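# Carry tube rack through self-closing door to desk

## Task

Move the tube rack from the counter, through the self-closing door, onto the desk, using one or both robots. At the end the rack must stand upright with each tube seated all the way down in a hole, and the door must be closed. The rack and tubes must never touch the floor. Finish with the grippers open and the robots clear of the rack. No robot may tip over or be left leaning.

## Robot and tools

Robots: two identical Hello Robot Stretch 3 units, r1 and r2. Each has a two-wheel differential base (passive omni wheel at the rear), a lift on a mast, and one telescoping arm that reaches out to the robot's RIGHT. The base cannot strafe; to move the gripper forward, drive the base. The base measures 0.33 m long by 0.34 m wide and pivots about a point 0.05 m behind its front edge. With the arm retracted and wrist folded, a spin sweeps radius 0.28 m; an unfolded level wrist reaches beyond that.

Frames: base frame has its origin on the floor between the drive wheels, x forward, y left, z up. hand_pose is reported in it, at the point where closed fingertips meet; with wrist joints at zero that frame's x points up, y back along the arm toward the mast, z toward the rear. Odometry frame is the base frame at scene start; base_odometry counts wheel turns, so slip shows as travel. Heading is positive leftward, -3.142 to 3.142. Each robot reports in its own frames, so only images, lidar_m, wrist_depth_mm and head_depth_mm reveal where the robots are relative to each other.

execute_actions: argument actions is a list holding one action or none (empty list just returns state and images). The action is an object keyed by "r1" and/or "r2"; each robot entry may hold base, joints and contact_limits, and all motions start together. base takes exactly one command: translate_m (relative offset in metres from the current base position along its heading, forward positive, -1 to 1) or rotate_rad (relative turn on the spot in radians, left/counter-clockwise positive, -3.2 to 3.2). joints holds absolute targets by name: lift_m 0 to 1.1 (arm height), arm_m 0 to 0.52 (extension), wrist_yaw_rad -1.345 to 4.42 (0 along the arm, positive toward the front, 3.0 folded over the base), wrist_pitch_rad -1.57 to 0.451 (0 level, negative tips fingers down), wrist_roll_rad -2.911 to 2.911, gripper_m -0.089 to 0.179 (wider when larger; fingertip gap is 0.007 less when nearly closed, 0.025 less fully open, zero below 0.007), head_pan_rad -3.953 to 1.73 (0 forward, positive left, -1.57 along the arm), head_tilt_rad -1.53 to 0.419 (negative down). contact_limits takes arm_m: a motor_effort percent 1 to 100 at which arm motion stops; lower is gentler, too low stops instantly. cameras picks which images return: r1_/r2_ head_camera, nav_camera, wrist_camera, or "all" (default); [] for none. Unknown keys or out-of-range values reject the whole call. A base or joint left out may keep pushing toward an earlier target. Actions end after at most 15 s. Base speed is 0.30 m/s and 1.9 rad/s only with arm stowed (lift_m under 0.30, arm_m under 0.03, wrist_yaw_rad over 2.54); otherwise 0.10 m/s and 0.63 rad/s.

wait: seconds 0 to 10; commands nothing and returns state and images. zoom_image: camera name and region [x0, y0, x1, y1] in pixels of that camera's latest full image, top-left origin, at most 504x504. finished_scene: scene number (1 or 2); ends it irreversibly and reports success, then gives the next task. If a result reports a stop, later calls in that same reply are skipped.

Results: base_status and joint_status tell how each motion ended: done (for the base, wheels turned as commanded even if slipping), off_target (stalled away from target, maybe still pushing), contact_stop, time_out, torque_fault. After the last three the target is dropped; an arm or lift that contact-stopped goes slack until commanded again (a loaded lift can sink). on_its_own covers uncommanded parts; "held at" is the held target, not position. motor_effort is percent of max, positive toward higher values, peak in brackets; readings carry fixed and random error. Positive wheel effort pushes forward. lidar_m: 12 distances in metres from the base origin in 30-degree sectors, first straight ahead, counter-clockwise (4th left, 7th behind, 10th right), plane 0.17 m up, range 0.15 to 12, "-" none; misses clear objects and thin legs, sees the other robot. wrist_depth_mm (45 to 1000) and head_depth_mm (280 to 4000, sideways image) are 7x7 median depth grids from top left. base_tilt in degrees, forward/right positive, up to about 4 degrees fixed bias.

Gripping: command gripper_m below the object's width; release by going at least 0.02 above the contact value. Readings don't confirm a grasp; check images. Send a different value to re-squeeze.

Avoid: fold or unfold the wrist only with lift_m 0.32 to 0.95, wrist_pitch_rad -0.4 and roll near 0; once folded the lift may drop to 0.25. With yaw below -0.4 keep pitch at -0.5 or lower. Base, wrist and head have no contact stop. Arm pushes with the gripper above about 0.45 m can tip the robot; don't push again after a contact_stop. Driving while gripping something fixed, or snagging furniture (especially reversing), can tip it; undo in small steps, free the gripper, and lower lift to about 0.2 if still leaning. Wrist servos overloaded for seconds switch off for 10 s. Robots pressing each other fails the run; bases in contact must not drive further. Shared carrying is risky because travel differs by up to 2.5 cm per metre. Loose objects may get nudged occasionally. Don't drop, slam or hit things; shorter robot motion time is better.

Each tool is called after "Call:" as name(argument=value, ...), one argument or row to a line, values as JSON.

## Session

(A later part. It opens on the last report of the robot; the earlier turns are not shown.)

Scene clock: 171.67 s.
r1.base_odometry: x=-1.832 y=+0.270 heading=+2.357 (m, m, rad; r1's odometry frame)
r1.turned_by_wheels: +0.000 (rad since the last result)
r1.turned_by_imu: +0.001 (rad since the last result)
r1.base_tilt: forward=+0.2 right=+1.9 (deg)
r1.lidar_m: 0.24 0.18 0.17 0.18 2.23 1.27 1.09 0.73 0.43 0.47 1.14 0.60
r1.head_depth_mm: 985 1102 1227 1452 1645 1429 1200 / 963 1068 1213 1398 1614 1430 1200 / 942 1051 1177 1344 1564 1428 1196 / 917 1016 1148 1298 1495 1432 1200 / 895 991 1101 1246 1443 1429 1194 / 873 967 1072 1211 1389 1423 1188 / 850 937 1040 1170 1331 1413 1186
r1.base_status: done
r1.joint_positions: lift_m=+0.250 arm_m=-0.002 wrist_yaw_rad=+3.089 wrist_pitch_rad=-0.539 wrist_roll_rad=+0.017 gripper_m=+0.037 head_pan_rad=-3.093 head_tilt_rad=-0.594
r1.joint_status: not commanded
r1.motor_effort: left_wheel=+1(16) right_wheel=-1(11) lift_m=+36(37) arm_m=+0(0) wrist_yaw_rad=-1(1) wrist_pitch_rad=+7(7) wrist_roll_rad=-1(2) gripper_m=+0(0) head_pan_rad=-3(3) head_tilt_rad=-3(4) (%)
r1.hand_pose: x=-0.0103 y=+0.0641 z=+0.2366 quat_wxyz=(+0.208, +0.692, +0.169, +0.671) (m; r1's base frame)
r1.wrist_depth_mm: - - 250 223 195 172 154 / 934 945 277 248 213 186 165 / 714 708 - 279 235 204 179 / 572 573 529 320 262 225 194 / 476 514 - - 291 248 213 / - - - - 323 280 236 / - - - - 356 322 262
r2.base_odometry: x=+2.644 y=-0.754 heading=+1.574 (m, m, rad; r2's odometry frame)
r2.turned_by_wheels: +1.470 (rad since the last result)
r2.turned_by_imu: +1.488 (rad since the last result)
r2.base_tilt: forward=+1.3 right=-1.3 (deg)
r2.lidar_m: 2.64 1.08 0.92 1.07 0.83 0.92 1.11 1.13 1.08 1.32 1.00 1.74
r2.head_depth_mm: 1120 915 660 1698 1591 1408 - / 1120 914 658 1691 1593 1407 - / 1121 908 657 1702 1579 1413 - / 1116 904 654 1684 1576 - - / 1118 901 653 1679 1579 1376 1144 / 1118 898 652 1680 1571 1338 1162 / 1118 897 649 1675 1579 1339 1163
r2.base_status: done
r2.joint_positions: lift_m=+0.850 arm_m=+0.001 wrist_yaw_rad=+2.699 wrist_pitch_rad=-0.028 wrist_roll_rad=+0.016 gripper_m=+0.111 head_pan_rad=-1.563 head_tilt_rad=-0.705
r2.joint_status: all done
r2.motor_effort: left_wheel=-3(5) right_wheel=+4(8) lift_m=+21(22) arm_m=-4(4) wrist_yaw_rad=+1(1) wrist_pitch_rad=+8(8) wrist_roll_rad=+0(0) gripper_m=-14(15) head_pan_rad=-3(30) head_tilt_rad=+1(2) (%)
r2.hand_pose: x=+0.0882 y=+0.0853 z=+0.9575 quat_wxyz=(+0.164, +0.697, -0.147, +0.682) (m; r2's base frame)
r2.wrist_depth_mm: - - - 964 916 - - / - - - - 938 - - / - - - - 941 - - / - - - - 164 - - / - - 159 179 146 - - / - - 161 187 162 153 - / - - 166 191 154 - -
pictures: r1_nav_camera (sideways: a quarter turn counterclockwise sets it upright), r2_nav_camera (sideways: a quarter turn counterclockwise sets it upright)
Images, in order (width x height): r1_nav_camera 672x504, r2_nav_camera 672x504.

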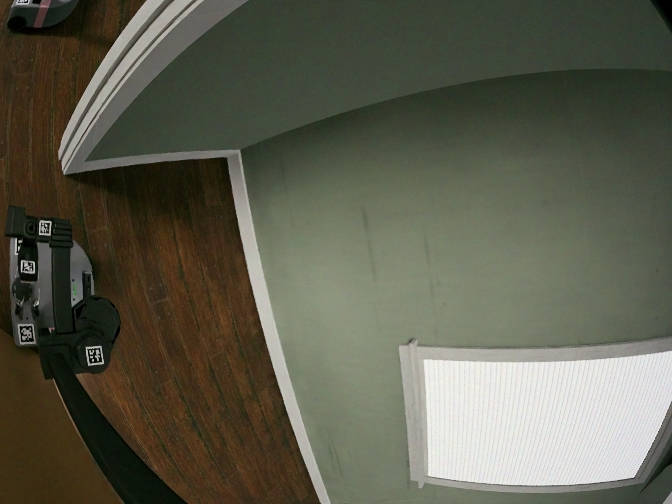

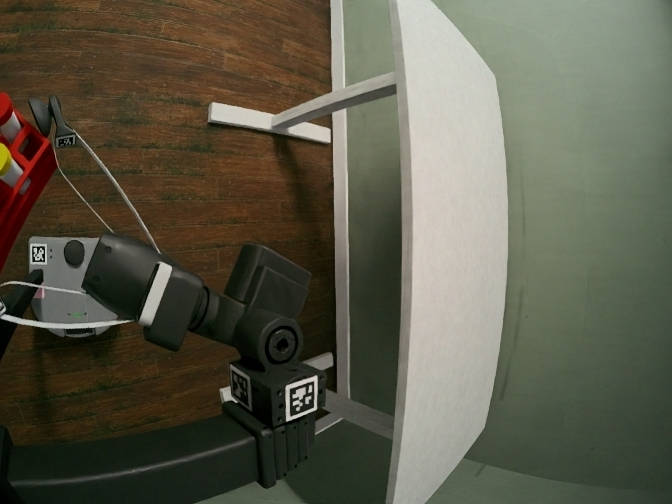

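Call:
execute_actions(
  actions=[
    {"r1":{"base":{"rotate_rad":-0.7}},"r2":{"joints":{"wrist_yaw_rad":0,"lift_m":0.85}}},
  ],
  cameras=["r1_nav_camera"],
)

Call:
execute_actions(
  actions=[
    {"r1":{"base":{"translate_m":-0.6}},"r2":{"joints":{"arm_m":0.3}}},
  ],
  cameras=["r1_nav_camera","r2_nav_camera"],
)

Scene clock: 175.23 s.
r1.base_odometry: x=-1.832 y=+0.270 heading=+1.658 (m, m, rad; r1's odometry frame)
r1.turned_by_wheels: -0.699 (rad since the last result)
r1.turned_by_imu: -0.684 (rad since the last result)
r1.base_tilt: forward=+0.1 right=+1.8 (deg)
r1.lidar_m: 2.66 0.30 0.20 0.19 0.19 0.24 1.43 1.11 1.05 0.45 0.42 1.02
r1.head_depth_mm: 1898 2063 2242 2334 1777 1433 1207 / 1991 2208 2420 2298 1771 1428 1195 / 1768 2008 2291 2319 1771 1432 1192 / 1526 1674 1913 2119 1753 1425 1199 / 1333 1462 1640 1828 1757 1419 1197 / 1194 1298 1414 1578 1670 1424 1198 / 1082 1168 1262 1374 1504 1412 1186
r1.base_status: done
r1.joint_positions: lift_m=+0.250 arm_m=-0.002 wrist_yaw_rad=+3.088 wrist_pitch_rad=-0.539 wrist_roll_rad=+0.017 gripper_m=+0.037 head_pan_rad=-3.095 head_tilt_rad=-0.596
r1.joint_status: not commanded
r1.motor_effort: left_wheel=+6(35) right_wheel=-14(26) lift_m=+37(36) arm_m=+0(0) wrist_yaw_rad=+0(1) wrist_pitch_rad=+6(7) wrist_roll_rad=-2(2) gripper_m=+0(0) head_pan_rad=-3(3) head_tilt_rad=-1(2) (%)
r1.hand_pose: x=-0.0102 y=+0.0641 z=+0.2366 quat_wxyz=(+0.208, +0.692, +0.168, +0.671) (m; r1's base frame)
r1.wrist_depth_mm: 183 188 201 209 220 231 244 / 202 209 226 232 246 261 277 / 226 234 - 262 278 298 320 / 553 263 283 301 322 346 379 / 480 287 - - 376 417 457 / - - - - 421 419 421 / - - - - 365 364 366
r2.base_odometry: x=+2.644 y=-0.754 heading=+1.574 (m, m, rad; r2's odometry frame)
r2.turned_by_wheels: +0.000 (rad since the last result)
r2.turned_by_imu: -0.001 (rad since the last result)
r2.base_tilt: forward=+1.3 right=-1.4 (deg)
r2.lidar_m: 2.64 1.08 0.92 1.08 0.82 0.92 1.11 1.13 1.09 1.32 1.00 1.74
r2.head_depth_mm: 1126 918 660 1708 1590 1410 - / 1121 911 658 497 1507 1412 - / 1122 908 655 497 506 - - / 1119 905 653 482 1469 1341 1171 / 1120 901 651 1637 1590 1346 1165 / 1117 897 651 1674 1585 1343 1167 / 1110 896 648 1686 1568 1344 1165
r2.base_status: not commanded
r2.joint_positions: lift_m=+0.850 arm_m=+0.001 wrist_yaw_rad=+0.002 wrist_pitch_rad=-0.028 wrist_roll_rad=+0.016 gripper_m=+0.111 head_pan_rad=-1.563 head_tilt_rad=-0.705
r2.joint_status: all done
r2.motor_effort: left_wheel=-3(3) right_wheel=+4(4) lift_m=+21(19) arm_m=-4(4) wrist_yaw_rad=-2(1) wrist_pitch_rad=+8(8) wrist_roll_rad=+0(1) gripper_m=-15(15) head_pan_rad=-3(3) head_tilt_rad=+1(1) (%)
r2.hand_pose: x=-0.0210 y=-0.4010 z=+0.9575 quat_wxyz=(+0.702, +0.011, -0.712, -0.010) (m; r2's base frame)
r2.wrist_depth_mm: 989 977 997 - - - - / - - - - - - - / - 967 940 885 844 804 771 / 344 337 282 288 164 311 306 / 645 287 159 179 146 297 719 / 710 - 162 188 162 153 734 / 729 - 166 190 153 - -
pictures: r1_nav_camera (sideways: a quarter turn counterclockwise sets it upright)
Images, in order (width x height): r1_nav_camera 672x504.

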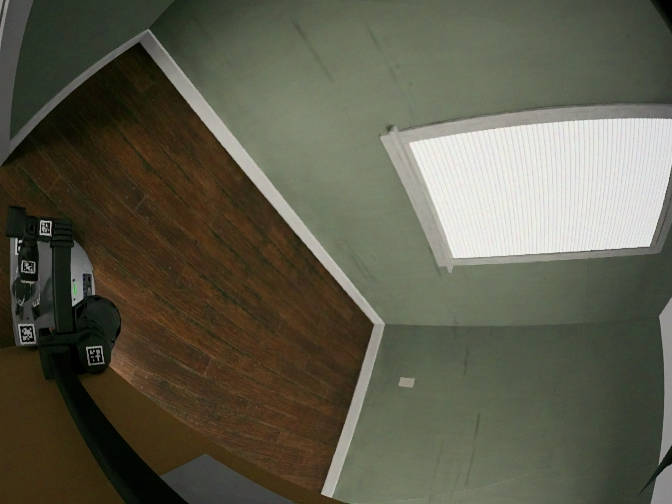

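Scene clock: 179.37 s.
r1.base_odometry: x=-1.780 y=-0.328 heading=+1.658 (m, m, rad; r1's odometry frame)
r1.turned_by_wheels: +0.000 (rad since the last result)
r1.turned_by_imu: +0.003 (rad since the last result)
r1.base_tilt: forward=+0.1 right=+1.8 (deg)
r1.lidar_m: 0.77 1.31 2.40 2.32 1.80 1.77 0.98 0.76 0.75 0.79 0.86 0.71
r1.head_depth_mm: 1484 1612 1773 1942 1782 1416 1199 / 1422 1650 1864 2066 1770 1424 1196 / 1201 1356 1567 1851 1760 1426 1196 / 1037 1154 1302 1493 1650 1428 1192 / 909 990 1084 1244 1414 1412 1185 / 812 882 965 1058 1195 1320 1186 / 734 788 858 923 1031 1147 1158
r1.base_status: done
r1.joint_positions: lift_m=+0.250 arm_m=-0.002 wrist_yaw_rad=+3.088 wrist_pitch_rad=-0.539 wrist_roll_rad=+0.017 gripper_m=+0.037 head_pan_rad=-3.095 head_tilt_rad=-0.596
r1.joint_status: not commanded
r1.motor_effort: left_wheel=+1(11) right_wheel=-3(23) lift_m=+37(36) arm_m=+0(0) wrist_yaw_rad=+0(1) wrist_pitch_rad=+6(7) wrist_roll_rad=-2(2) gripper_m=+0(0) head_pan_rad=-2(2) head_tilt_rad=-2(1) (%)
r1.hand_pose: x=-0.0102 y=+0.0641 z=+0.2366 quat_wxyz=(+0.208, +0.692, +0.168, +0.671) (m; r1's base frame)
r1.wrist_depth_mm: - - - - - - - / 964 951 963 973 971 953 971 / 714 717 - 723 727 728 733 / 564 578 559 577 583 582 588 / 481 513 - - 487 482 487 / - - - - 425 418 419 / - - - - 365 364 366
r2.base_odometry: x=+2.644 y=-0.754 heading=+1.575 (m, m, rad; r2's odometry frame)
r2.turned_by_wheels: +0.000 (rad since the last result)
r2.turned_by_imu: -0.077 (rad since the last result)
r2.base_tilt: forward=-0.6 right=-4.5 (deg)
r2.lidar_m: 2.65 1.17 0.88 0.85 0.78 0.85 1.09 1.10 1.09 1.33 1.02 1.65
r2.head_depth_mm: 1218 1085 811 - 1613 1358 1184 / 1196 1166 - 1815 1668 1394 1200 / 1191 1092 - 1796 1674 1402 1203 / 1180 1146 666 1712 1670 1399 1201 / 1170 1107 749 1682 1686 1408 1203 / 1161 1119 753 1666 1680 1403 1203 / 1151 1129 758 1644 1688 1410 1203
r2.base_status: not commanded
r2.joint_positions: lift_m=+0.851 arm_m=+0.300 wrist_yaw_rad=+0.001 wrist_pitch_rad=+0.167 wrist_roll_rad=-0.032 gripper_m=+0.111 head_pan_rad=-1.564 head_tilt_rad=-0.703
r2.joint_status: all done
r2.on_its_own: base_tilt is 3.7 degrees off its reading at the scene's start (forward=+1.4 right=-1.4); wrist_pitch_rad is at rest, and its effort (-49) is outside its rest range (-20 to +32)
r2.motor_effort: left_wheel=+1(9) right_wheel=+0(27) lift_m=+8(22) arm_m=+6(28) wrist_yaw_rad=-1(7) wrist_pitch_rad=-49(50) wrist_roll_rad=+29(33) gripper_m=-14(21) head_pan_rad=-2(3) head_tilt_rad=+1(1) (%)
r2.hand_pose: x=-0.0212 y=-0.7012 z=+1.0084 quat_wxyz=(+0.716, -0.059, -0.693, +0.058) (m; r2's base frame)
r2.wrist_depth_mm: 798 817 849 886 922 937 981 / 785 813 848 866 899 936 973 / 805 818 860 868 905 932 952 / 784 810 844 859 892 934 961 / 786 798 805 867 890 925 969 / 463 - 153 383 153 260 468 / 302 111 110 141 103 110 303
pictures: r1_nav_camera (sideways: a quarter turn counterclockwise sets it upright), r2_nav_camera (sideways: a quarter turn counterclockwise sets it upright)
Images, in order (width x height): r1_nav_camera 672x504, r2_nav_camera 672x504.

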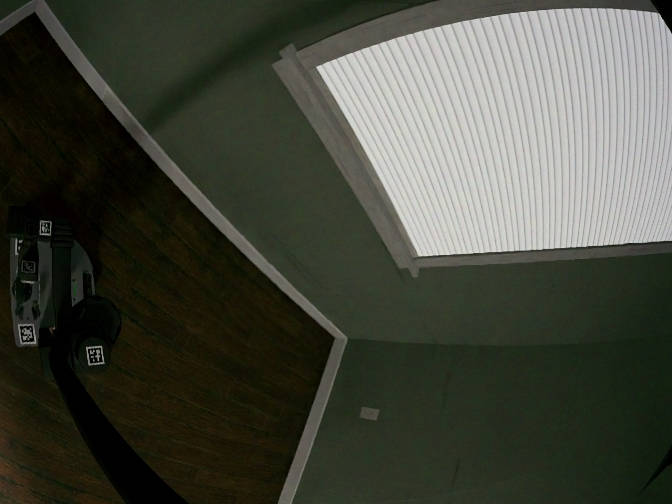

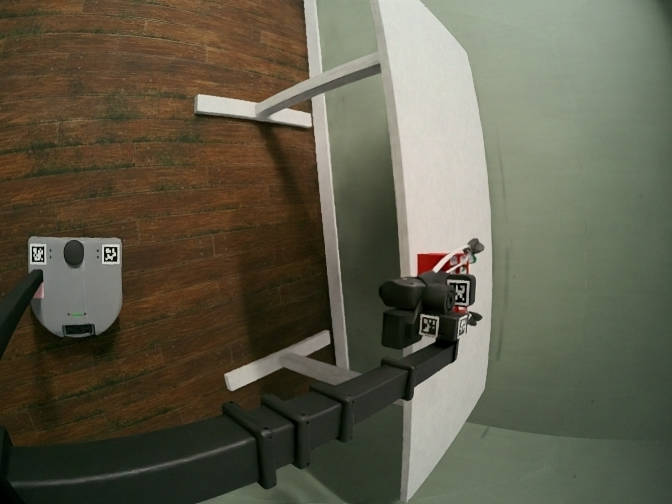

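Desk is taller; rack hit its edge. Lift.

Call:
execute_actions(
  actions=[
    {"r2":{"joints":{"lift_m":1.0}}},
  ],
  cameras=["r2_wrist_camera","r2_head_camera"],
)

Scene clock: 183.87 s.
r1.base_odometry: x=-1.780 y=-0.328 heading=+1.658 (m, m, rad; r1's odometry frame)
r1.turned_by_wheels: +0.000 (rad since the last result)
r1.turned_by_imu: +0.000 (rad since the last result)
r1.base_tilt: forward=+0.2 right=+2.0 (deg)
r1.lidar_m: 0.91 1.31 2.40 2.32 1.81 1.77 0.98 0.76 0.75 0.80 0.86 0.83
r1.head_depth_mm: 1483 1621 1761 1952 1780 1424 1202 / 1426 1638 1853 2064 1752 1429 1204 / 1202 1367 1565 1834 1760 1420 1198 / 1039 1157 1294 1480 1645 1426 1197 / 908 994 1091 1245 1415 1423 1197 / 813 884 970 1060 1190 1311 1193 / 734 793 856 919 1035 1145 1165
r1.base_status: not commanded
r1.joint_positions: lift_m=+0.250 arm_m=-0.002 wrist_yaw_rad=+3.088 wrist_pitch_rad=-0.539 wrist_roll_rad=+0.017 gripper_m=+0.037 head_pan_rad=-3.095 head_tilt_rad=-0.596
r1.joint_status: not commanded
r1.motor_effort: left_wheel=+2(2) right_wheel=-4(3) lift_m=+36(37) arm_m=+0(0) wrist_yaw_rad=+0(1) wrist_pitch_rad=+7(7) wrist_roll_rad=-2(2) gripper_m=+0(0) head_pan_rad=-2(2) head_tilt_rad=-2(2) (%)
r1.hand_pose: x=-0.0102 y=+0.0641 z=+0.2366 quat_wxyz=(+0.208, +0.692, +0.168, +0.671) (m; r1's base frame)
r1.wrist_depth_mm: - - - - - - - / 942 935 948 971 984 970 - / 714 729 - 728 730 726 739 / 569 572 562 584 584 584 588 / 483 514 - - 482 486 489 / - - - - 425 415 415 / - - - - 363 364 362
r2.base_odometry: x=+2.644 y=-0.754 heading=+1.575 (m, m, rad; r2's odometry frame)
r2.turned_by_wheels: +0.000 (rad since the last result)
r2.turned_by_imu: -0.056 (rad since the last result)
r2.base_tilt: forward=+1.4 right=-1.3 (deg)
r2.lidar_m: 2.65 1.28 0.86 0.77 0.76 0.83 1.09 1.09 1.08 1.32 1.02 1.03
r2.head_depth_mm: 1144 958 665 1792 1526 1359 1172 / - - 639 1772 1599 1356 1171 / 1115 - 635 1735 1595 1354 1171 / 1124 590 636 1703 1591 1344 1168 / 1119 914 658 1668 1594 1344 1173 / 1101 912 657 1629 1587 1342 1166 / 1089 911 655 1603 1586 1341 1163
r2.base_status: not commanded
r2.joint_positions: lift_m=+1.000 arm_m=+0.300 wrist_yaw_rad=+0.000 wrist_pitch_rad=-0.025 wrist_roll_rad=+0.010 gripper_m=+0.111 head_pan_rad=-1.565 head_tilt_rad=-0.699
r2.joint_status: all done
r2.motor_effort: left_wheel=+0(9) right_wheel=-1(45) lift_m=+27(25) arm_m=-1(5) wrist_yaw_rad=-1(5) wrist_pitch_rad=+7(49) wrist_roll_rad=+4(30) gripper_m=-15(15) head_pan_rad=-2(3) head_tilt_rad=-1(1) (%)
r2.hand_pose: x=-0.0214 y=-0.7006 z=+1.1080 quat_wxyz=(+0.704, +0.009, -0.710, -0.009) (m; r2's base frame)
r2.wrist_depth_mm: 666 692 703 741 793 809 848 / 682 708 741 774 817 848 894 / 704 739 770 813 833 874 904 / 731 756 786 823 859 900 949 / 595 637 551 577 534 617 574 / 429 - 148 144 139 141 415 / 333 310 147 160 142 138 324
pictures: r2_head_camera (sideways: a quarter turn clockwise sets it upright), r2_wrist_camera
Images, in order (width x height): r2_head_camera 896x504, r2_wrist_camera 644x364.

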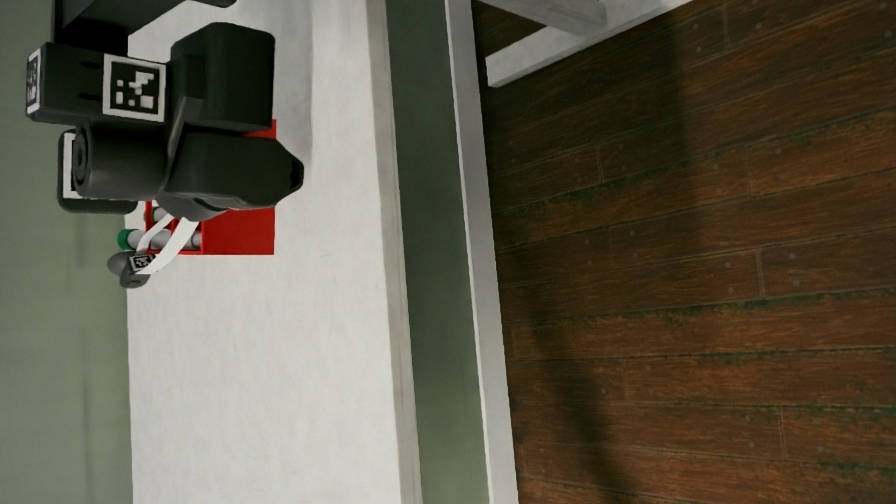

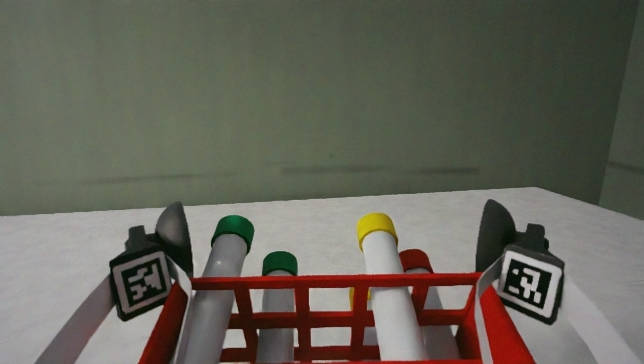

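Call:
execute_actions(
  actions=[
    {"r2":{"joints":{"arm_m":0.42,"lift_m":0.97,"gripper_m":0.12}}},
  ],
  cameras=["r2_wrist_camera","r2_head_camera"],
)

Call:
execute_actions(
  actions=[
    {"r2":{"joints":{"wrist_pitch_rad":-0.6,"lift_m":1.02}}},
  ],
  cameras=["r2_wrist_camera","r2_head_camera"],
)

Scene clock: 187.40 s.
r1.base_odometry: x=-1.780 y=-0.328 heading=+1.658 (m, m, rad; r1's odometry frame)
r1.turned_by_wheels: +0.000 (rad since the last result)
r1.turned_by_imu: +0.000 (rad since the last result)
r1.base_tilt: forward=+0.1 right=+2.0 (deg)
r1.lidar_m: 0.90 1.30 2.40 2.32 1.80 1.77 0.98 0.76 0.75 0.79 0.86 0.84
r1.head_depth_mm: 1484 1620 1780 1945 1779 1421 1202 / 1429 1638 1848 2082 1772 1429 1198 / 1202 1350 1556 1828 1766 1427 1198 / 1041 1158 1301 1478 1656 1428 1192 / 906 1000 1093 1245 1416 1421 1186 / 814 884 964 1060 1195 1310 1190 / 732 790 856 919 1034 1146 1167
r1.base_status: not commanded
r1.joint_positions: lift_m=+0.250 arm_m=-0.002 wrist_yaw_rad=+3.088 wrist_pitch_rad=-0.539 wrist_roll_rad=+0.017 gripper_m=+0.037 head_pan_rad=-3.095 head_tilt_rad=-0.596
r1.joint_status: not commanded
r1.motor_effort: left_wheel=+1(1) right_wheel=-3(3) lift_m=+36(35) arm_m=+0(0) wrist_yaw_rad=-1(1) wrist_pitch_rad=+6(7) wrist_roll_rad=-2(2) gripper_m=+1(0) head_pan_rad=-2(2) head_tilt_rad=-2(2) (%)
r1.hand_pose: x=-0.0102 y=+0.0641 z=+0.2366 quat_wxyz=(+0.208, +0.692, +0.168, +0.671) (m; r1's base frame)
r1.wrist_depth_mm: - - - - - - - / 940 953 956 949 975 975 998 / 714 716 - 725 740 730 745 / 568 578 563 582 587 586 586 / 479 510 - - 487 488 491 / - - - - 423 420 420 / - - - - 364 364 366
r2.base_odometry: x=+2.644 y=-0.754 heading=+1.575 (m, m, rad; r2's odometry frame)
r2.turned_by_wheels: +0.000 (rad since the last result)
r2.turned_by_imu: -0.001 (rad since the last result)
r2.base_tilt: forward=+1.4 right=-1.3 (deg)
r2.lidar_m: 2.65 1.28 0.86 0.77 0.77 0.83 1.09 1.09 1.08 1.32 1.01 1.03
r2.head_depth_mm: 1160 837 666 1781 1513 1352 1175 / 1123 794 663 1762 1602 1351 1173 / 1123 - 663 1733 1588 1355 1176 / 1125 828 661 1706 1589 1350 1168 / 1115 917 659 1668 1593 1350 1165 / 1101 913 658 1626 1587 1338 1167 / 1083 908 655 1605 1582 1344 1166
r2.base_status: not commanded
r2.joint_positions: lift_m=+0.970 arm_m=+0.420 wrist_yaw_rad=+0.000 wrist_pitch_rad=-0.025 wrist_roll_rad=+0.010 gripper_m=+0.121 head_pan_rad=-1.565 head_tilt_rad=-0.699
r2.joint_status: all done
r2.motor_effort: left_wheel=+0(0) right_wheel=-1(2) lift_m=+21(21) arm_m=+4(5) wrist_yaw_rad=-1(0) wrist_pitch_rad=+7(7) wrist_roll_rad=+4(4) gripper_m=-11(41) head_pan_rad=-2(2) head_tilt_rad=-1(1) (%)
r2.hand_pose: x=-0.0214 y=-0.8202 z=+1.0782 quat_wxyz=(+0.704, +0.009, -0.710, -0.009) (m; r2's base frame)
r2.wrist_depth_mm: 567 585 614 646 666 705 732 / 586 607 630 666 689 718 767 / 603 626 651 679 717 748 785 / 618 657 684 708 738 767 820 / 514 555 467 506 464 535 492 / 368 - 147 144 139 142 361 / 289 269 147 161 142 138 281
pictures: r2_head_camera (sideways: a quarter turn clockwise sets it upright), r2_wrist_camera
Images, in order (width x height): r2_head_camera 896x504, r2_wrist_camera 644x364.

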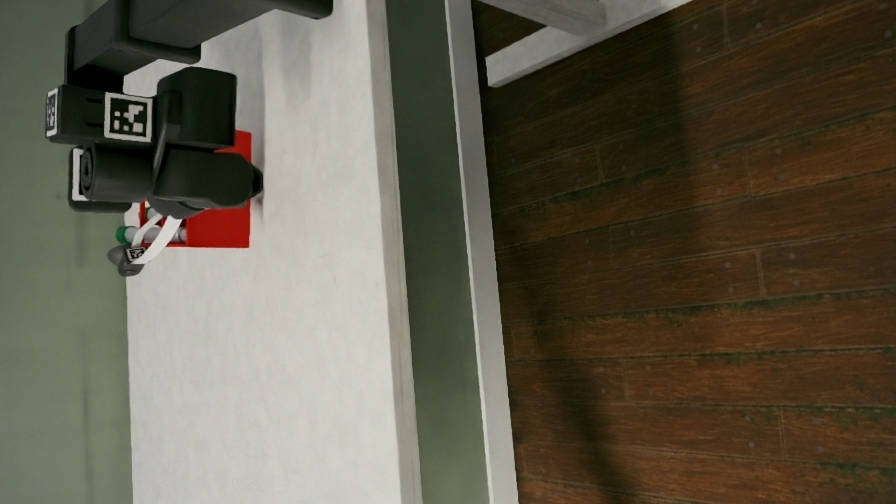

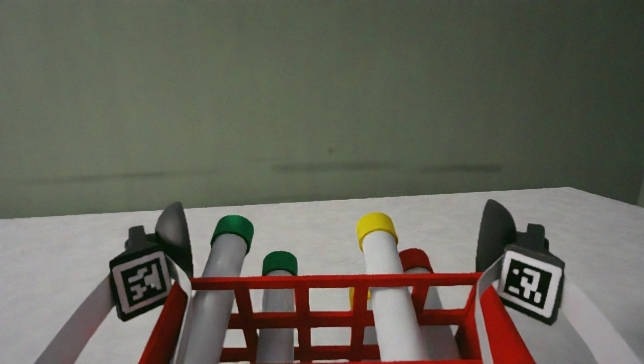

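Scene clock: 188.70 s.
r1.base_odometry: x=-1.780 y=-0.328 heading=+1.658 (m, m, rad; r1's odometry frame)
r1.turned_by_wheels: +0.000 (rad since the last result)
r1.turned_by_imu: +0.000 (rad since the last result)
r1.base_tilt: forward=+0.1 right=+1.8 (deg)
r1.lidar_m: 0.90 1.31 2.40 2.32 1.81 1.77 0.98 0.76 0.75 0.79 0.86 0.84
r1.head_depth_mm: 1495 1610 1758 1942 1762 1434 1202 / 1426 1649 1870 2074 1771 1434 1193 / 1203 1357 1569 1835 1756 1430 1191 / 1043 1153 1303 1490 1649 1425 1195 / 908 995 1086 1239 1408 1423 1197 / 811 886 963 1060 1189 1313 1191 / 735 787 857 921 1037 1147 1166
r1.base_status: not commanded
r1.joint_positions: lift_m=+0.250 arm_m=-0.002 wrist_yaw_rad=+3.088 wrist_pitch_rad=-0.539 wrist_roll_rad=+0.017 gripper_m=+0.037 head_pan_rad=-3.095 head_tilt_rad=-0.596
r1.joint_status: not commanded
r1.motor_effort: left_wheel=+1(1) right_wheel=-3(3) lift_m=+36(36) arm_m=+0(0) wrist_yaw_rad=+0(0) wrist_pitch_rad=+7(7) wrist_roll_rad=-1(2) gripper_m=+1(0) head_pan_rad=-2(3) head_tilt_rad=-2(1) (%)
r1.hand_pose: x=-0.0102 y=+0.0641 z=+0.2366 quat_wxyz=(+0.208, +0.692, +0.168, +0.671) (m; r1's base frame)
r1.wrist_depth_mm: - - - - - - - / 954 938 976 948 945 966 994 / 711 713 - 723 730 727 738 / 571 573 564 585 581 588 589 / 475 511 - - 482 492 486 / - - - - 423 418 420 / - - - - 365 363 367
r2.base_odometry: x=+2.644 y=-0.754 heading=+1.575 (m, m, rad; r2's odometry frame)
r2.turned_by_wheels: +0.000 (rad since the last result)
r2.turned_by_imu: +0.000 (rad since the last result)
r2.base_tilt: forward=+1.4 right=-1.4 (deg)
r2.lidar_m: 2.65 1.28 0.86 0.77 0.77 0.83 1.09 1.09 1.08 1.32 1.02 1.03
r2.head_depth_mm: 1200 931 667 1783 1522 1352 1173 / - 833 666 1769 1596 1359 1172 / - 652 663 1738 1584 1356 1172 / 1129 869 661 1701 1593 1348 1171 / 1121 914 660 1665 1591 1349 1167 / 1100 912 659 1634 1585 1348 1167 / 1085 909 657 1607 1586 1339 1166
r2.base_status: not commanded
r2.joint_positions: lift_m=+1.020 arm_m=+0.420 wrist_yaw_rad=+0.000 wrist_pitch_rad=-0.503 wrist_roll_rad=+0.015 gripper_m=+0.121 head_pan_rad=-1.565 head_tilt_rad=-0.699
r2.joint_status: wrist_pitch_rad off_target (ended at -0.503, target -0.600); the others done
r2.on_its_own: wrist_pitch_rad is at rest, and its effort (-29) is outside its rest range (-20 to +32)
r2.motor_effort: left_wheel=+0(0) right_wheel=-1(1) lift_m=+18(28) arm_m=+2(4) wrist_yaw_rad=+0(1) wrist_pitch_rad=-29(41) wrist_roll_rad=+2(4) gripper_m=-11(11) head_pan_rad=-2(3) head_tilt_rad=-1(1) (%)
r2.hand_pose: x=-0.0215 y=-0.7776 z=+1.0143 quat_wxyz=(+0.680, +0.175, -0.689, -0.178) (m; r2's base frame)
r2.wrist_depth_mm: 564 591 607 624 650 632 611 / 502 496 483 479 470 453 447 / 390 384 379 372 367 364 355 / 316 313 308 303 300 296 295 / 266 271 191 256 196 261 251 / 230 - 140 149 140 135 221 / 203 197 144 176 141 143 193
pictures: r2_head_camera (sideways: a quarter turn clockwise sets it upright), r2_wrist_camera
Images, in order (width x height): r2_head_camera 896x504, r2_wrist_camera 644x364.

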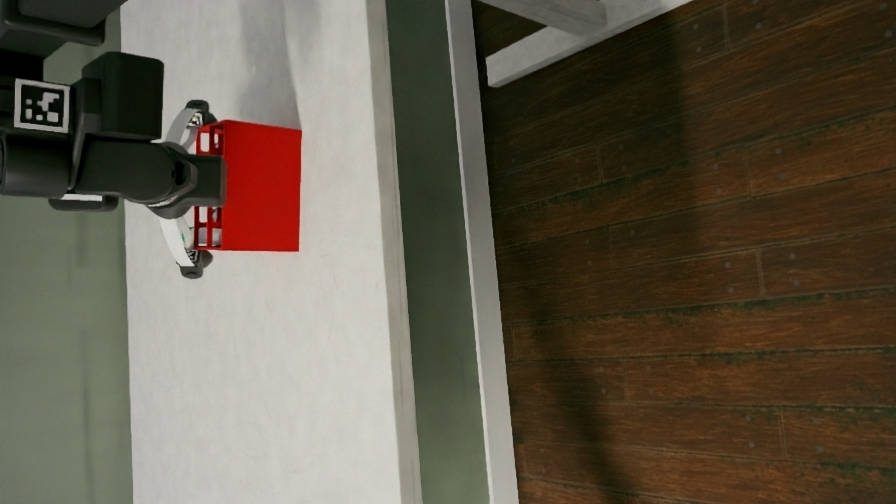

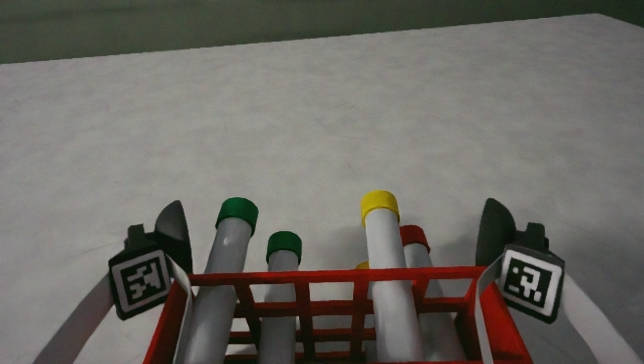

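Call:
execute_actions(
  actions=[
    {"r2":{"joints":{"wrist_pitch_rad":-0.6,"lift_m":0.97}}},
  ],
  cameras=["r2_wrist_camera","r2_head_camera"],
)

Scene clock: 190.60 s.
r1.base_odometry: x=-1.780 y=-0.328 heading=+1.658 (m, m, rad; r1's odometry frame)
r1.turned_by_wheels: +0.000 (rad since the last result)
r1.turned_by_imu: +0.000 (rad since the last result)
r1.base_tilt: forward=+0.0 right=+1.9 (deg)
r1.lidar_m: 0.90 1.31 2.40 2.33 1.81 1.77 0.98 0.76 0.74 0.80 0.86 0.84
r1.head_depth_mm: 1491 1616 1758 1926 1758 1440 1203 / 1414 1645 1859 2084 1762 1430 1199 / 1202 1353 1563 1842 1759 1421 1194 / 1042 1158 1302 1486 1645 1423 1197 / 905 995 1090 1242 1411 1428 1198 / 813 883 965 1056 1191 1316 1193 / 734 791 857 919 1033 1149 1163
r1.base_status: not commanded
r1.joint_positions: lift_m=+0.250 arm_m=-0.002 wrist_yaw_rad=+3.088 wrist_pitch_rad=-0.539 wrist_roll_rad=+0.017 gripper_m=+0.037 head_pan_rad=-3.095 head_tilt_rad=-0.596
r1.joint_status: not commanded
r1.motor_effort: left_wheel=+1(1) right_wheel=-3(3) lift_m=+35(36) arm_m=+0(0) wrist_yaw_rad=+0(0) wrist_pitch_rad=+6(7) wrist_roll_rad=-1(2) gripper_m=+0(0) head_pan_rad=-3(2) head_tilt_rad=-2(2) (%)
r1.hand_pose: x=-0.0102 y=+0.0641 z=+0.2366 quat_wxyz=(+0.208, +0.692, +0.168, +0.671) (m; r1's base frame)
r1.wrist_depth_mm: - - - - - - - / 961 952 966 958 977 977 994 / 716 716 - 728 729 732 736 / 566 574 563 586 585 580 584 / 480 512 - - 486 484 488 / - - - - 422 418 418 / - - - - 364 363 364
r2.base_odometry: x=+2.644 y=-0.754 heading=+1.575 (m, m, rad; r2's odometry frame)
r2.turned_by_wheels: +0.000 (rad since the last result)
r2.turned_by_imu: +0.000 (rad since the last result)
r2.base_tilt: forward=+1.4 right=-1.3 (deg)
r2.lidar_m: 2.66 1.28 0.86 0.77 0.77 0.83 1.09 1.09 1.08 1.32 1.01 1.03
r2.head_depth_mm: 1221 931 667 1787 1522 1353 1175 / - 876 664 1763 1597 1352 1170 / - 647 660 1732 1592 1349 1177 / 1132 919 661 1701 1581 1352 1169 / 1122 917 660 1658 1580 1351 1171 / 1103 913 656 1633 1579 1340 1166 / 1086 912 656 1599 1582 1347 1169
r2.base_status: not commanded
r2.joint_positions: lift_m=+1.027 arm_m=+0.420 wrist_yaw_rad=+0.000 wrist_pitch_rad=-0.535 wrist_roll_rad=+0.015 gripper_m=+0.121 head_pan_rad=-1.565 head_tilt_rad=-0.699
r2.joint_status: lift_m contact_stop (moved +0.007 of -0.050); wrist_pitch_rad off_target (ended at -0.535, target -0.600)
r2.on_its_own: lift_m is slack since a contact_stop, until your next command for it (your +0.970 is given up)
r2.motor_effort: left_wheel=+0(0) right_wheel=-1(1) lift_m=+21(24) arm_m=+2(2) wrist_yaw_rad=+0(0) wrist_pitch_rad=-19(29) wrist_roll_rad=+1(1) gripper_m=-11(11) head_pan_rad=-2(2) head_tilt_rad=-1(1) (%)
r2.hand_pose: x=-0.0215 y=-0.7729 z=+1.0144 quat_wxyz=(+0.677, +0.186, -0.687, -0.189) (m; r2's base frame)
r2.wrist_depth_mm: 574 591 602 601 590 569 560 / 473 464 458 445 441 433 424 / 372 368 365 358 355 349 343 / 309 304 299 296 294 291 287 / 261 268 193 253 195 256 248 / 228 - 140 151 141 135 217 / 203 196 144 174 142 142 194
pictures: r2_head_camera (sideways: a quarter turn clockwise sets it upright), r2_wrist_camera
Images, in order (width x height): r2_head_camera 896x504, r2_wrist_camera 644x364.

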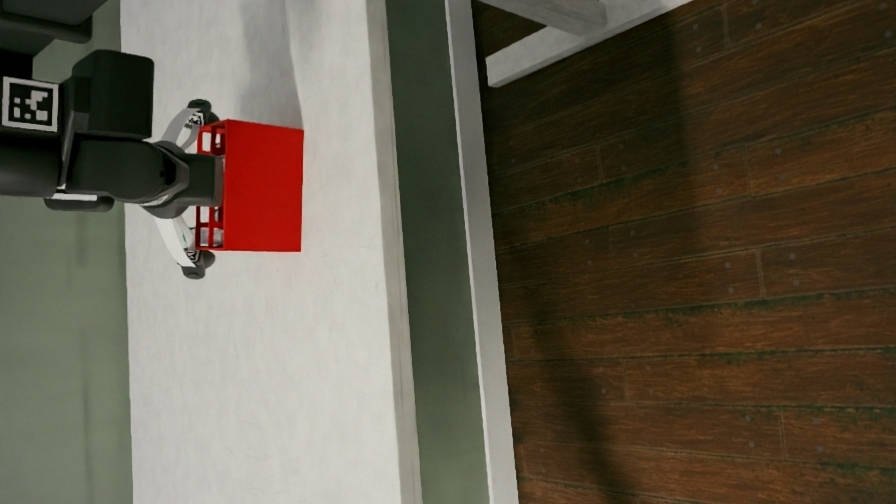

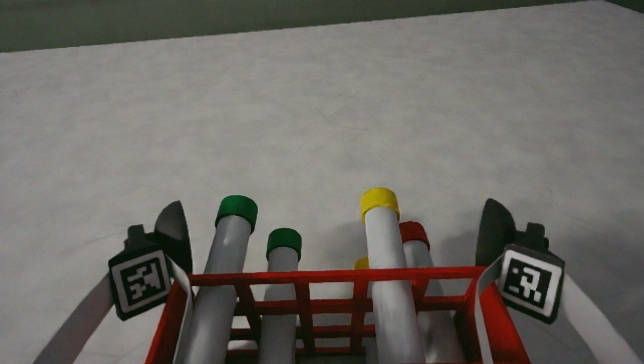

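Call:
execute_actions(
  actions=[
    {"r2":{"joints":{"wrist_pitch_rad":0.4,"lift_m":1.0}}},
  ],
  cameras=["r2_wrist_camera"],
)

Call:
execute_actions(
  actions=[
    {"r2":{"joints":{"gripper_m":0.132}}},
  ],
  cameras=["r2_wrist_camera","r2_head_camera"],
)

Scene clock: 192.87 s.
r1.base_odometry: x=-1.780 y=-0.328 heading=+1.658 (m, m, rad; r1's odometry frame)
r1.turned_by_wheels: +0.000 (rad since the last result)
r1.turned_by_imu: +0.000 (rad since the last result)
r1.base_tilt: forward=+0.1 right=+1.8 (deg)
r1.lidar_m: 0.90 1.31 2.40 2.32 1.81 1.77 0.98 0.76 0.75 0.80 0.86 0.83
r1.head_depth_mm: 1489 1611 1774 1941 1773 1434 1197 / 1437 1632 1859 2068 1757 1429 1202 / 1202 1355 1561 1829 1762 1424 1198 / 1041 1156 1295 1481 1647 1424 1195 / 905 995 1085 1246 1413 1427 1190 / 811 880 962 1057 1188 1307 1190 / 736 791 855 922 1032 1149 1165
r1.base_status: not commanded
r1.joint_positions: lift_m=+0.250 arm_m=-0.002 wrist_yaw_rad=+3.088 wrist_pitch_rad=-0.539 wrist_roll_rad=+0.017 gripper_m=+0.037 head_pan_rad=-3.095 head_tilt_rad=-0.596
r1.joint_status: not commanded
r1.motor_effort: left_wheel=+1(2) right_wheel=-3(3) lift_m=+36(36) arm_m=+0(0) wrist_yaw_rad=+0(0) wrist_pitch_rad=+6(7) wrist_roll_rad=-2(1) gripper_m=+0(0) head_pan_rad=-2(2) head_tilt_rad=-2(2) (%)
r1.hand_pose: x=-0.0102 y=+0.0641 z=+0.2366 quat_wxyz=(+0.208, +0.692, +0.168, +0.671) (m; r1's base frame)
r1.wrist_depth_mm: - - - - - - - / 930 946 949 956 959 958 - / 707 700 - 726 735 732 740 / 572 578 561 581 580 588 590 / 477 515 - - 488 486 494 / - - - - 424 415 417 / - - - - 361 363 363
r2.base_odometry: x=+2.644 y=-0.754 heading=+1.575 (m, m, rad; r2's odometry frame)
r2.turned_by_wheels: +0.000 (rad since the last result)
r2.turned_by_imu: +0.000 (rad since the last result)
r2.base_tilt: forward=+1.4 right=-1.3 (deg)
r2.lidar_m: 2.66 1.28 0.86 0.77 0.77 0.83 1.09 1.09 1.08 1.32 1.01 1.03
r2.head_depth_mm: - 880 666 1782 1517 1356 1179 / - 830 663 1770 1604 1351 1175 / - 826 662 1748 1595 1353 1175 / 1103 916 661 1703 1598 1356 1173 / 1114 914 658 1668 1592 1346 1169 / 1102 911 658 1628 1588 1345 1165 / 1086 910 656 1606 1579 1348 1165
r2.base_status: not commanded
r2.joint_positions: lift_m=+1.000 arm_m=+0.420 wrist_yaw_rad=+0.000 wrist_pitch_rad=+0.365 wrist_roll_rad=+0.015 gripper_m=+0.121 head_pan_rad=-1.565 head_tilt_rad=-0.699
r2.joint_status: all done
r2.motor_effort: left_wheel=+0(0) right_wheel=-1(1) lift_m=+22(23) arm_m=+2(2) wrist_yaw_rad=-1(0) wrist_pitch_rad=+10(14) wrist_roll_rad=+1(1) gripper_m=-10(11) head_pan_rad=-2(2) head_tilt_rad=-1(1) (%)
r2.hand_pose: x=-0.0212 y=-0.8128 z=+1.2078 quat_wxyz=(+0.690, -0.127, -0.700, +0.129) (m; r2's base frame)
r2.wrist_depth_mm: 678 698 736 768 812 855 896 / 659 692 730 754 795 841 896 / 646 669 706 732 770 822 853 / 623 658 691 715 752 777 838 / 622 636 661 700 736 780 818 / 612 - 142 144 142 136 793 / 599 618 131 150 128 128 769
pictures: r2_wrist_camera
Images, in order (width x height): r2_wrist_camera 644x364.

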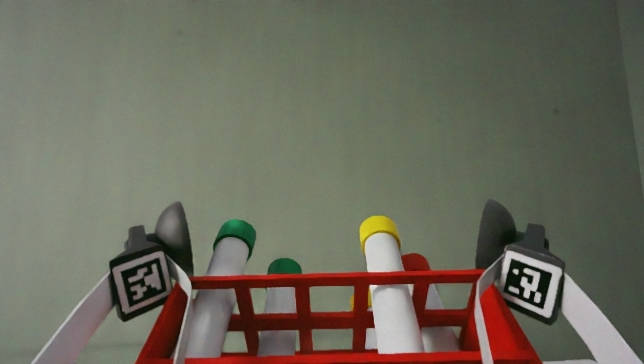

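Scene clock: 193.47 s.
r1.base_odometry: x=-1.780 y=-0.328 heading=+1.658 (m, m, rad; r1's odometry frame)
r1.turned_by_wheels: +0.000 (rad since the last result)
r1.turned_by_imu: +0.000 (rad since the last result)
r1.base_tilt: forward=+0.2 right=+1.8 (deg)
r1.lidar_m: 0.90 1.30 2.40 2.32 1.81 1.77 0.98 0.76 0.75 0.79 0.86 0.84
r1.head_depth_mm: 1491 1619 1760 1944 1776 1424 1204 / 1417 1635 1868 2068 1775 1438 1207 / 1205 1364 1572 1837 1767 1419 1198 / 1040 1151 1298 1473 1654 1429 1194 / 910 996 1085 1240 1408 1416 1188 / 812 881 965 1057 1196 1312 1194 / 734 791 858 923 1028 1143 1167
r1.base_status: not commanded
r1.joint_positions: lift_m=+0.250 arm_m=-0.002 wrist_yaw_rad=+3.088 wrist_pitch_rad=-0.539 wrist_roll_rad=+0.017 gripper_m=+0.037 head_pan_rad=-3.095 head_tilt_rad=-0.596
r1.joint_status: not commanded
r1.motor_effort: left_wheel=+1(0) right_wheel=-3(3) lift_m=+36(36) arm_m=+0(0) wrist_yaw_rad=+0(0) wrist_pitch_rad=+7(7) wrist_roll_rad=-2(2) gripper_m=+0(0) head_pan_rad=-2(2) head_tilt_rad=-2(2) (%)
r1.hand_pose: x=-0.0102 y=+0.0641 z=+0.2366 quat_wxyz=(+0.208, +0.692, +0.168, +0.671) (m; r1's base frame)
r1.wrist_depth_mm: - - - - - - - / 941 945 971 952 955 977 976 / 712 715 - 717 723 730 725 / 570 579 562 585 582 587 587 / 480 514 - - 486 482 489 / - - - - 424 415 420 / - - - - 363 364 365
r2.base_odometry: x=+2.644 y=-0.754 heading=+1.575 (m, m, rad; r2's odometry frame)
r2.turned_by_wheels: +0.000 (rad since the last result)
r2.turned_by_imu: +0.000 (rad since the last result)
r2.base_tilt: forward=+1.4 right=-1.3 (deg)
r2.lidar_m: 2.66 1.28 0.86 0.77 0.77 0.83 1.09 1.09 1.08 1.32 1.01 1.03
r2.head_depth_mm: - 881 666 1783 1520 1357 1179 / - 834 663 1765 1596 1354 1175 / - 830 662 1740 1590 1350 1171 / 1104 916 661 1708 1587 1350 1170 / 1115 916 658 1674 1592 1348 1170 / 1104 910 657 1636 1577 1348 1169 / 1083 908 656 1600 1579 1339 1165
r2.base_status: not commanded
r2.joint_positions: lift_m=+1.000 arm_m=+0.420 wrist_yaw_rad=+0.000 wrist_pitch_rad=+0.365 wrist_roll_rad=+0.015 gripper_m=+0.132 head_pan_rad=-1.565 head_tilt_rad=-0.699
r2.joint_status: all done
r2.motor_effort: left_wheel=+0(0) right_wheel=-1(1) lift_m=+21(21) arm_m=+2(2) wrist_yaw_rad=-1(1) wrist_pitch_rad=+10(10) wrist_roll_rad=+1(1) gripper_m=-6(54) head_pan_rad=-1(2) head_tilt_rad=-1(1) (%)
r2.hand_pose: x=-0.0212 y=-0.8128 z=+1.2078 quat_wxyz=(+0.690, -0.127, -0.700, +0.129) (m; r2's base frame)
r2.wrist_depth_mm: 680 709 750 770 815 865 899 / 666 682 729 754 791 848 880 / 641 665 708 741 769 824 850 / 629 654 687 718 753 783 841 / 617 643 670 701 736 764 806 / 607 - 143 143 141 136 794 / 596 610 131 148 123 118 757
pictures: r2_head_camera (sideways: a quarter turn clockwise sets it upright), r2_wrist_camera
Images, in order (width x height): r2_head_camera 896x504, r2_wrist_camera 644x364.

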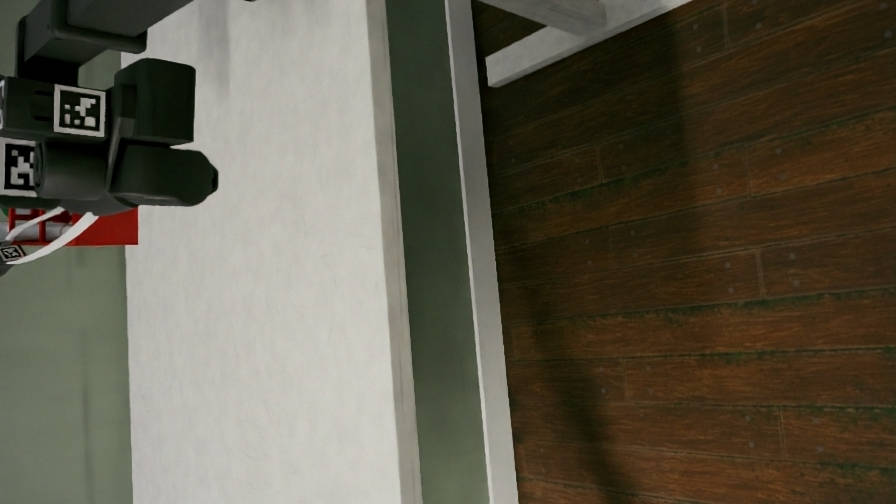

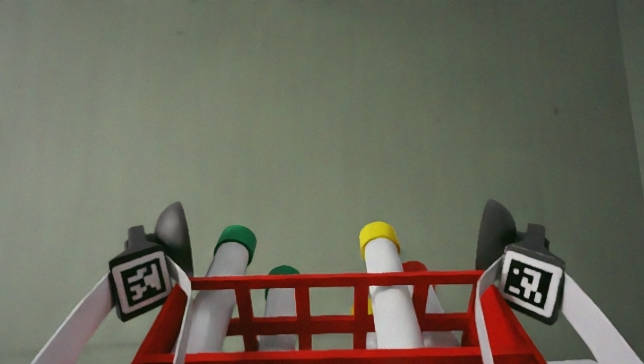

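Call:
execute_actions(
  actions=[
    {"r2":{"joints":{"lift_m":0.9,"arm_m":0.38}}},
  ],
  cameras=[],
)

Call:
execute_actions(
  actions=[
    {"r2":{"joints":{"gripper_m":0.142,"head_pan_rad":-1.3}}},
  ],
  cameras=["r2_wrist_camera","r2_head_camera"],
)

Scene clock: 197.10 s.
r1.base_odometry: x=-1.780 y=-0.328 heading=+1.658 (m, m, rad; r1's odometry frame)
r1.turned_by_wheels: +0.000 (rad since the last result)
r1.turned_by_imu: +0.000 (rad since the last result)
r1.base_tilt: forward=+0.1 right=+2.1 (deg)
r1.lidar_m: 0.90 1.30 2.39 2.32 1.81 1.78 0.98 0.76 0.75 0.80 0.86 0.83
r1.head_depth_mm: 1484 1610 1771 1940 1769 1426 1206 / 1415 1638 1855 2069 1762 1435 1204 / 1207 1358 1550 1830 1749 1430 1196 / 1040 1158 1290 1488 1658 1427 1198 / 908 993 1091 1249 1411 1419 1196 / 814 885 962 1060 1196 1317 1192 / 732 790 859 918 1035 1147 1168
r1.base_status: not commanded
r1.joint_positions: lift_m=+0.250 arm_m=-0.002 wrist_yaw_rad=+3.088 wrist_pitch_rad=-0.539 wrist_roll_rad=+0.017 gripper_m=+0.037 head_pan_rad=-3.095 head_tilt_rad=-0.596
r1.joint_status: not commanded
r1.motor_effort: left_wheel=+1(1) right_wheel=-3(3) lift_m=+36(35) arm_m=+0(0) wrist_yaw_rad=+0(0) wrist_pitch_rad=+7(7) wrist_roll_rad=-2(2) gripper_m=+0(0) head_pan_rad=-2(2) head_tilt_rad=-1(2) (%)
r1.hand_pose: x=-0.0102 y=+0.0641 z=+0.2366 quat_wxyz=(+0.208, +0.692, +0.168, +0.671) (m; r1's base frame)
r1.wrist_depth_mm: - - - - - - - / 943 935 948 973 955 992 - / 700 715 - 708 733 733 741 / 575 573 567 573 582 584 593 / 476 514 - - 491 485 491 / - - - - 421 418 419 / - - - - 363 365 365
r2.base_odometry: x=+2.644 y=-0.754 heading=+1.575 (m, m, rad; r2's odometry frame)
r2.turned_by_wheels: +0.000 (rad since the last result)
r2.turned_by_imu: -0.001 (rad since the last result)
r2.base_tilt: forward=+1.4 right=-1.3 (deg)
r2.lidar_m: 2.66 1.28 0.86 0.77 0.77 0.83 1.09 1.09 1.08 1.32 1.01 1.03
r2.head_depth_mm: 1182 985 - 1775 1522 1355 1168 / 1156 984 614 1771 1601 1353 1173 / 1133 - 603 1733 1593 1350 1174 / 1115 825 660 1698 1590 1344 1172 / 1116 913 659 1673 1595 1348 1168 / 1100 910 656 1631 1593 1349 1173 / 1083 907 656 1596 1581 1336 1161
r2.base_status: not commanded
r2.joint_positions: lift_m=+0.900 arm_m=+0.380 wrist_yaw_rad=+0.000 wrist_pitch_rad=+0.366 wrist_roll_rad=+0.015 gripper_m=+0.132 head_pan_rad=-1.565 head_tilt_rad=-0.699
r2.joint_status: all done
r2.motor_effort: left_wheel=+0(0) right_wheel=-1(1) lift_m=+22(18) arm_m=-4(5) wrist_yaw_rad=+0(0) wrist_pitch_rad=+9(10) wrist_roll_rad=+1(0) gripper_m=-6(6) head_pan_rad=-2(1) head_tilt_rad=-1(1) (%)
r2.hand_pose: x=-0.0212 y=-0.7732 z=+1.1081 quat_wxyz=(+0.690, -0.127, -0.700, +0.130) (m; r2's base frame)
r2.wrist_depth_mm: 707 738 779 828 860 910 936 / 688 729 765 793 843 885 916 / 693 711 746 775 813 848 888 / 668 696 728 770 798 835 849 / 648 672 695 738 771 822 850 / 642 - 143 143 141 136 851 / 577 476 131 149 128 127 524
pictures: none
No camera images: the call's "cameras" was empty. Leave "cameras" out to get every camera's image.

Scene clock: 197.83 s.
r1.base_odometry: x=-1.780 y=-0.328 heading=+1.658 (m, m, rad; r1's odometry frame)
r1.turned_by_wheels: +0.000 (rad since the last result)
r1.turned_by_imu: +0.000 (rad since the last result)
r1.base_tilt: forward=+0.1 right=+1.9 (deg)
r1.lidar_m: 0.90 1.30 2.40 2.32 1.80 1.77 0.97 0.76 0.75 0.80 0.86 0.84
r1.head_depth_mm: 1480 1621 1777 1950 1777 1429 1195 / 1436 1634 1870 2070 1764 1426 1199 / 1202 1358 1556 1826 1760 1430 1201 / 1039 1159 1300 1491 1655 1429 1199 / 908 999 1088 1247 1415 1426 1191 / 816 883 961 1059 1192 1314 1187 / 732 792 857 920 1034 1144 1162
r1.base_status: not commanded
r1.joint_positions: lift_m=+0.250 arm_m=-0.002 wrist_yaw_rad=+3.088 wrist_pitch_rad=-0.539 wrist_roll_rad=+0.017 gripper_m=+0.037 head_pan_rad=-3.095 head_tilt_rad=-0.596
r1.joint_status: not commanded
r1.motor_effort: left_wheel=+1(1) right_wheel=-3(3) lift_m=+35(36) arm_m=+0(0) wrist_yaw_rad=-1(1) wrist_pitch_rad=+7(7) wrist_roll_rad=-1(1) gripper_m=+0(0) head_pan_rad=-3(2) head_tilt_rad=-2(2) (%)
r1.hand_pose: x=-0.0102 y=+0.0641 z=+0.2366 quat_wxyz=(+0.208, +0.692, +0.168, +0.671) (m; r1's base frame)
r1.wrist_depth_mm: - - - - - - - / 954 948 961 948 970 990 978 / 708 714 - 719 721 738 745 / 569 570 566 578 580 585 587 / 477 512 - - 486 491 490 / - - - - 422 416 415 / - - - - 364 364 365
r2.base_odometry: x=+2.644 y=-0.754 heading=+1.575 (m, m, rad; r2's odometry frame)
r2.turned_by_wheels: +0.000 (rad since the last result)
r2.turned_by_imu: +0.000 (rad since the last result)
r2.base_tilt: forward=+1.3 right=-1.4 (deg)
r2.lidar_m: 2.65 1.28 0.86 0.77 0.77 0.83 1.09 1.09 1.08 1.32 1.01 1.03
r2.head_depth_mm: 1086 956 653 1607 1604 1360 1174 / 1101 927 665 1631 1597 1356 1170 / 1118 922 662 1664 1589 1352 1176 / 1124 919 660 1695 1590 1345 1170 / 1138 914 658 1722 1587 1350 1168 / 1152 913 657 1731 1580 1352 1167 / 1161 906 656 1675 1465 1333 1165
r2.base_status: not commanded
r2.joint_positions: lift_m=+0.900 arm_m=+0.380 wrist_yaw_rad=+0.000 wrist_pitch_rad=+0.375 wrist_roll_rad=+0.015 gripper_m=+0.142 head_pan_rad=-1.307 head_tilt_rad=-0.699
r2.joint_status: all done
r2.motor_effort: left_wheel=+0(0) right_wheel=-1(1) lift_m=+22(22) arm_m=-4(4) wrist_yaw_rad=+0(0) wrist_pitch_rad=+7(9) wrist_roll_rad=+1(1) gripper_m=+0(50) head_pan_rad=+2(17) head_tilt_rad=-1(1) (%)
r2.hand_pose: x=-0.0212 y=-0.7726 z=+1.1102 quat_wxyz=(+0.690, -0.130, -0.700, +0.133) (m; r2's base frame)
r2.wrist_depth_mm: 720 750 793 822 861 929 940 / 694 729 761 798 836 890 909 / 681 712 752 789 816 862 905 / 667 698 719 765 795 833 888 / 656 676 715 737 778 816 845 / 638 - 702 711 764 788 856 / 621 545 541 541 537 544 543
pictures: r2_head_camera (sideways: a quarter turn clockwise sets it upright), r2_wrist_camera
Images, in order (width x height): r2_head_camera 896x504, r2_wrist_camera 644x364.

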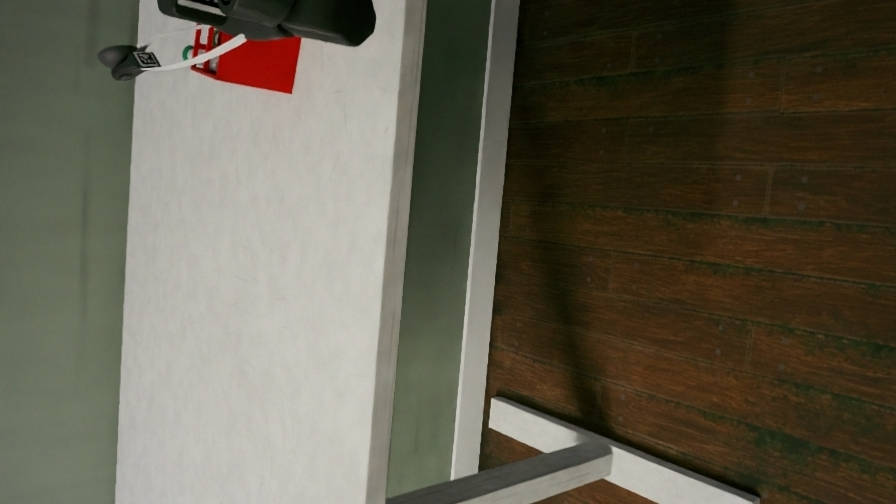

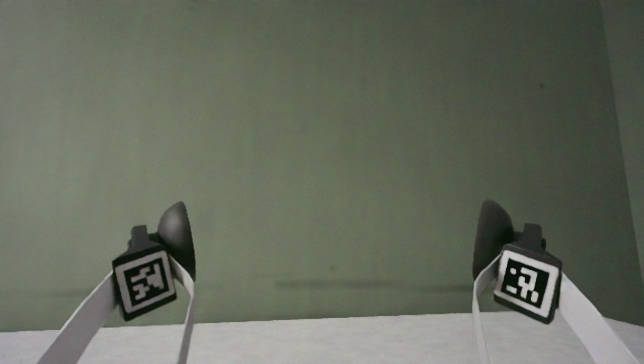

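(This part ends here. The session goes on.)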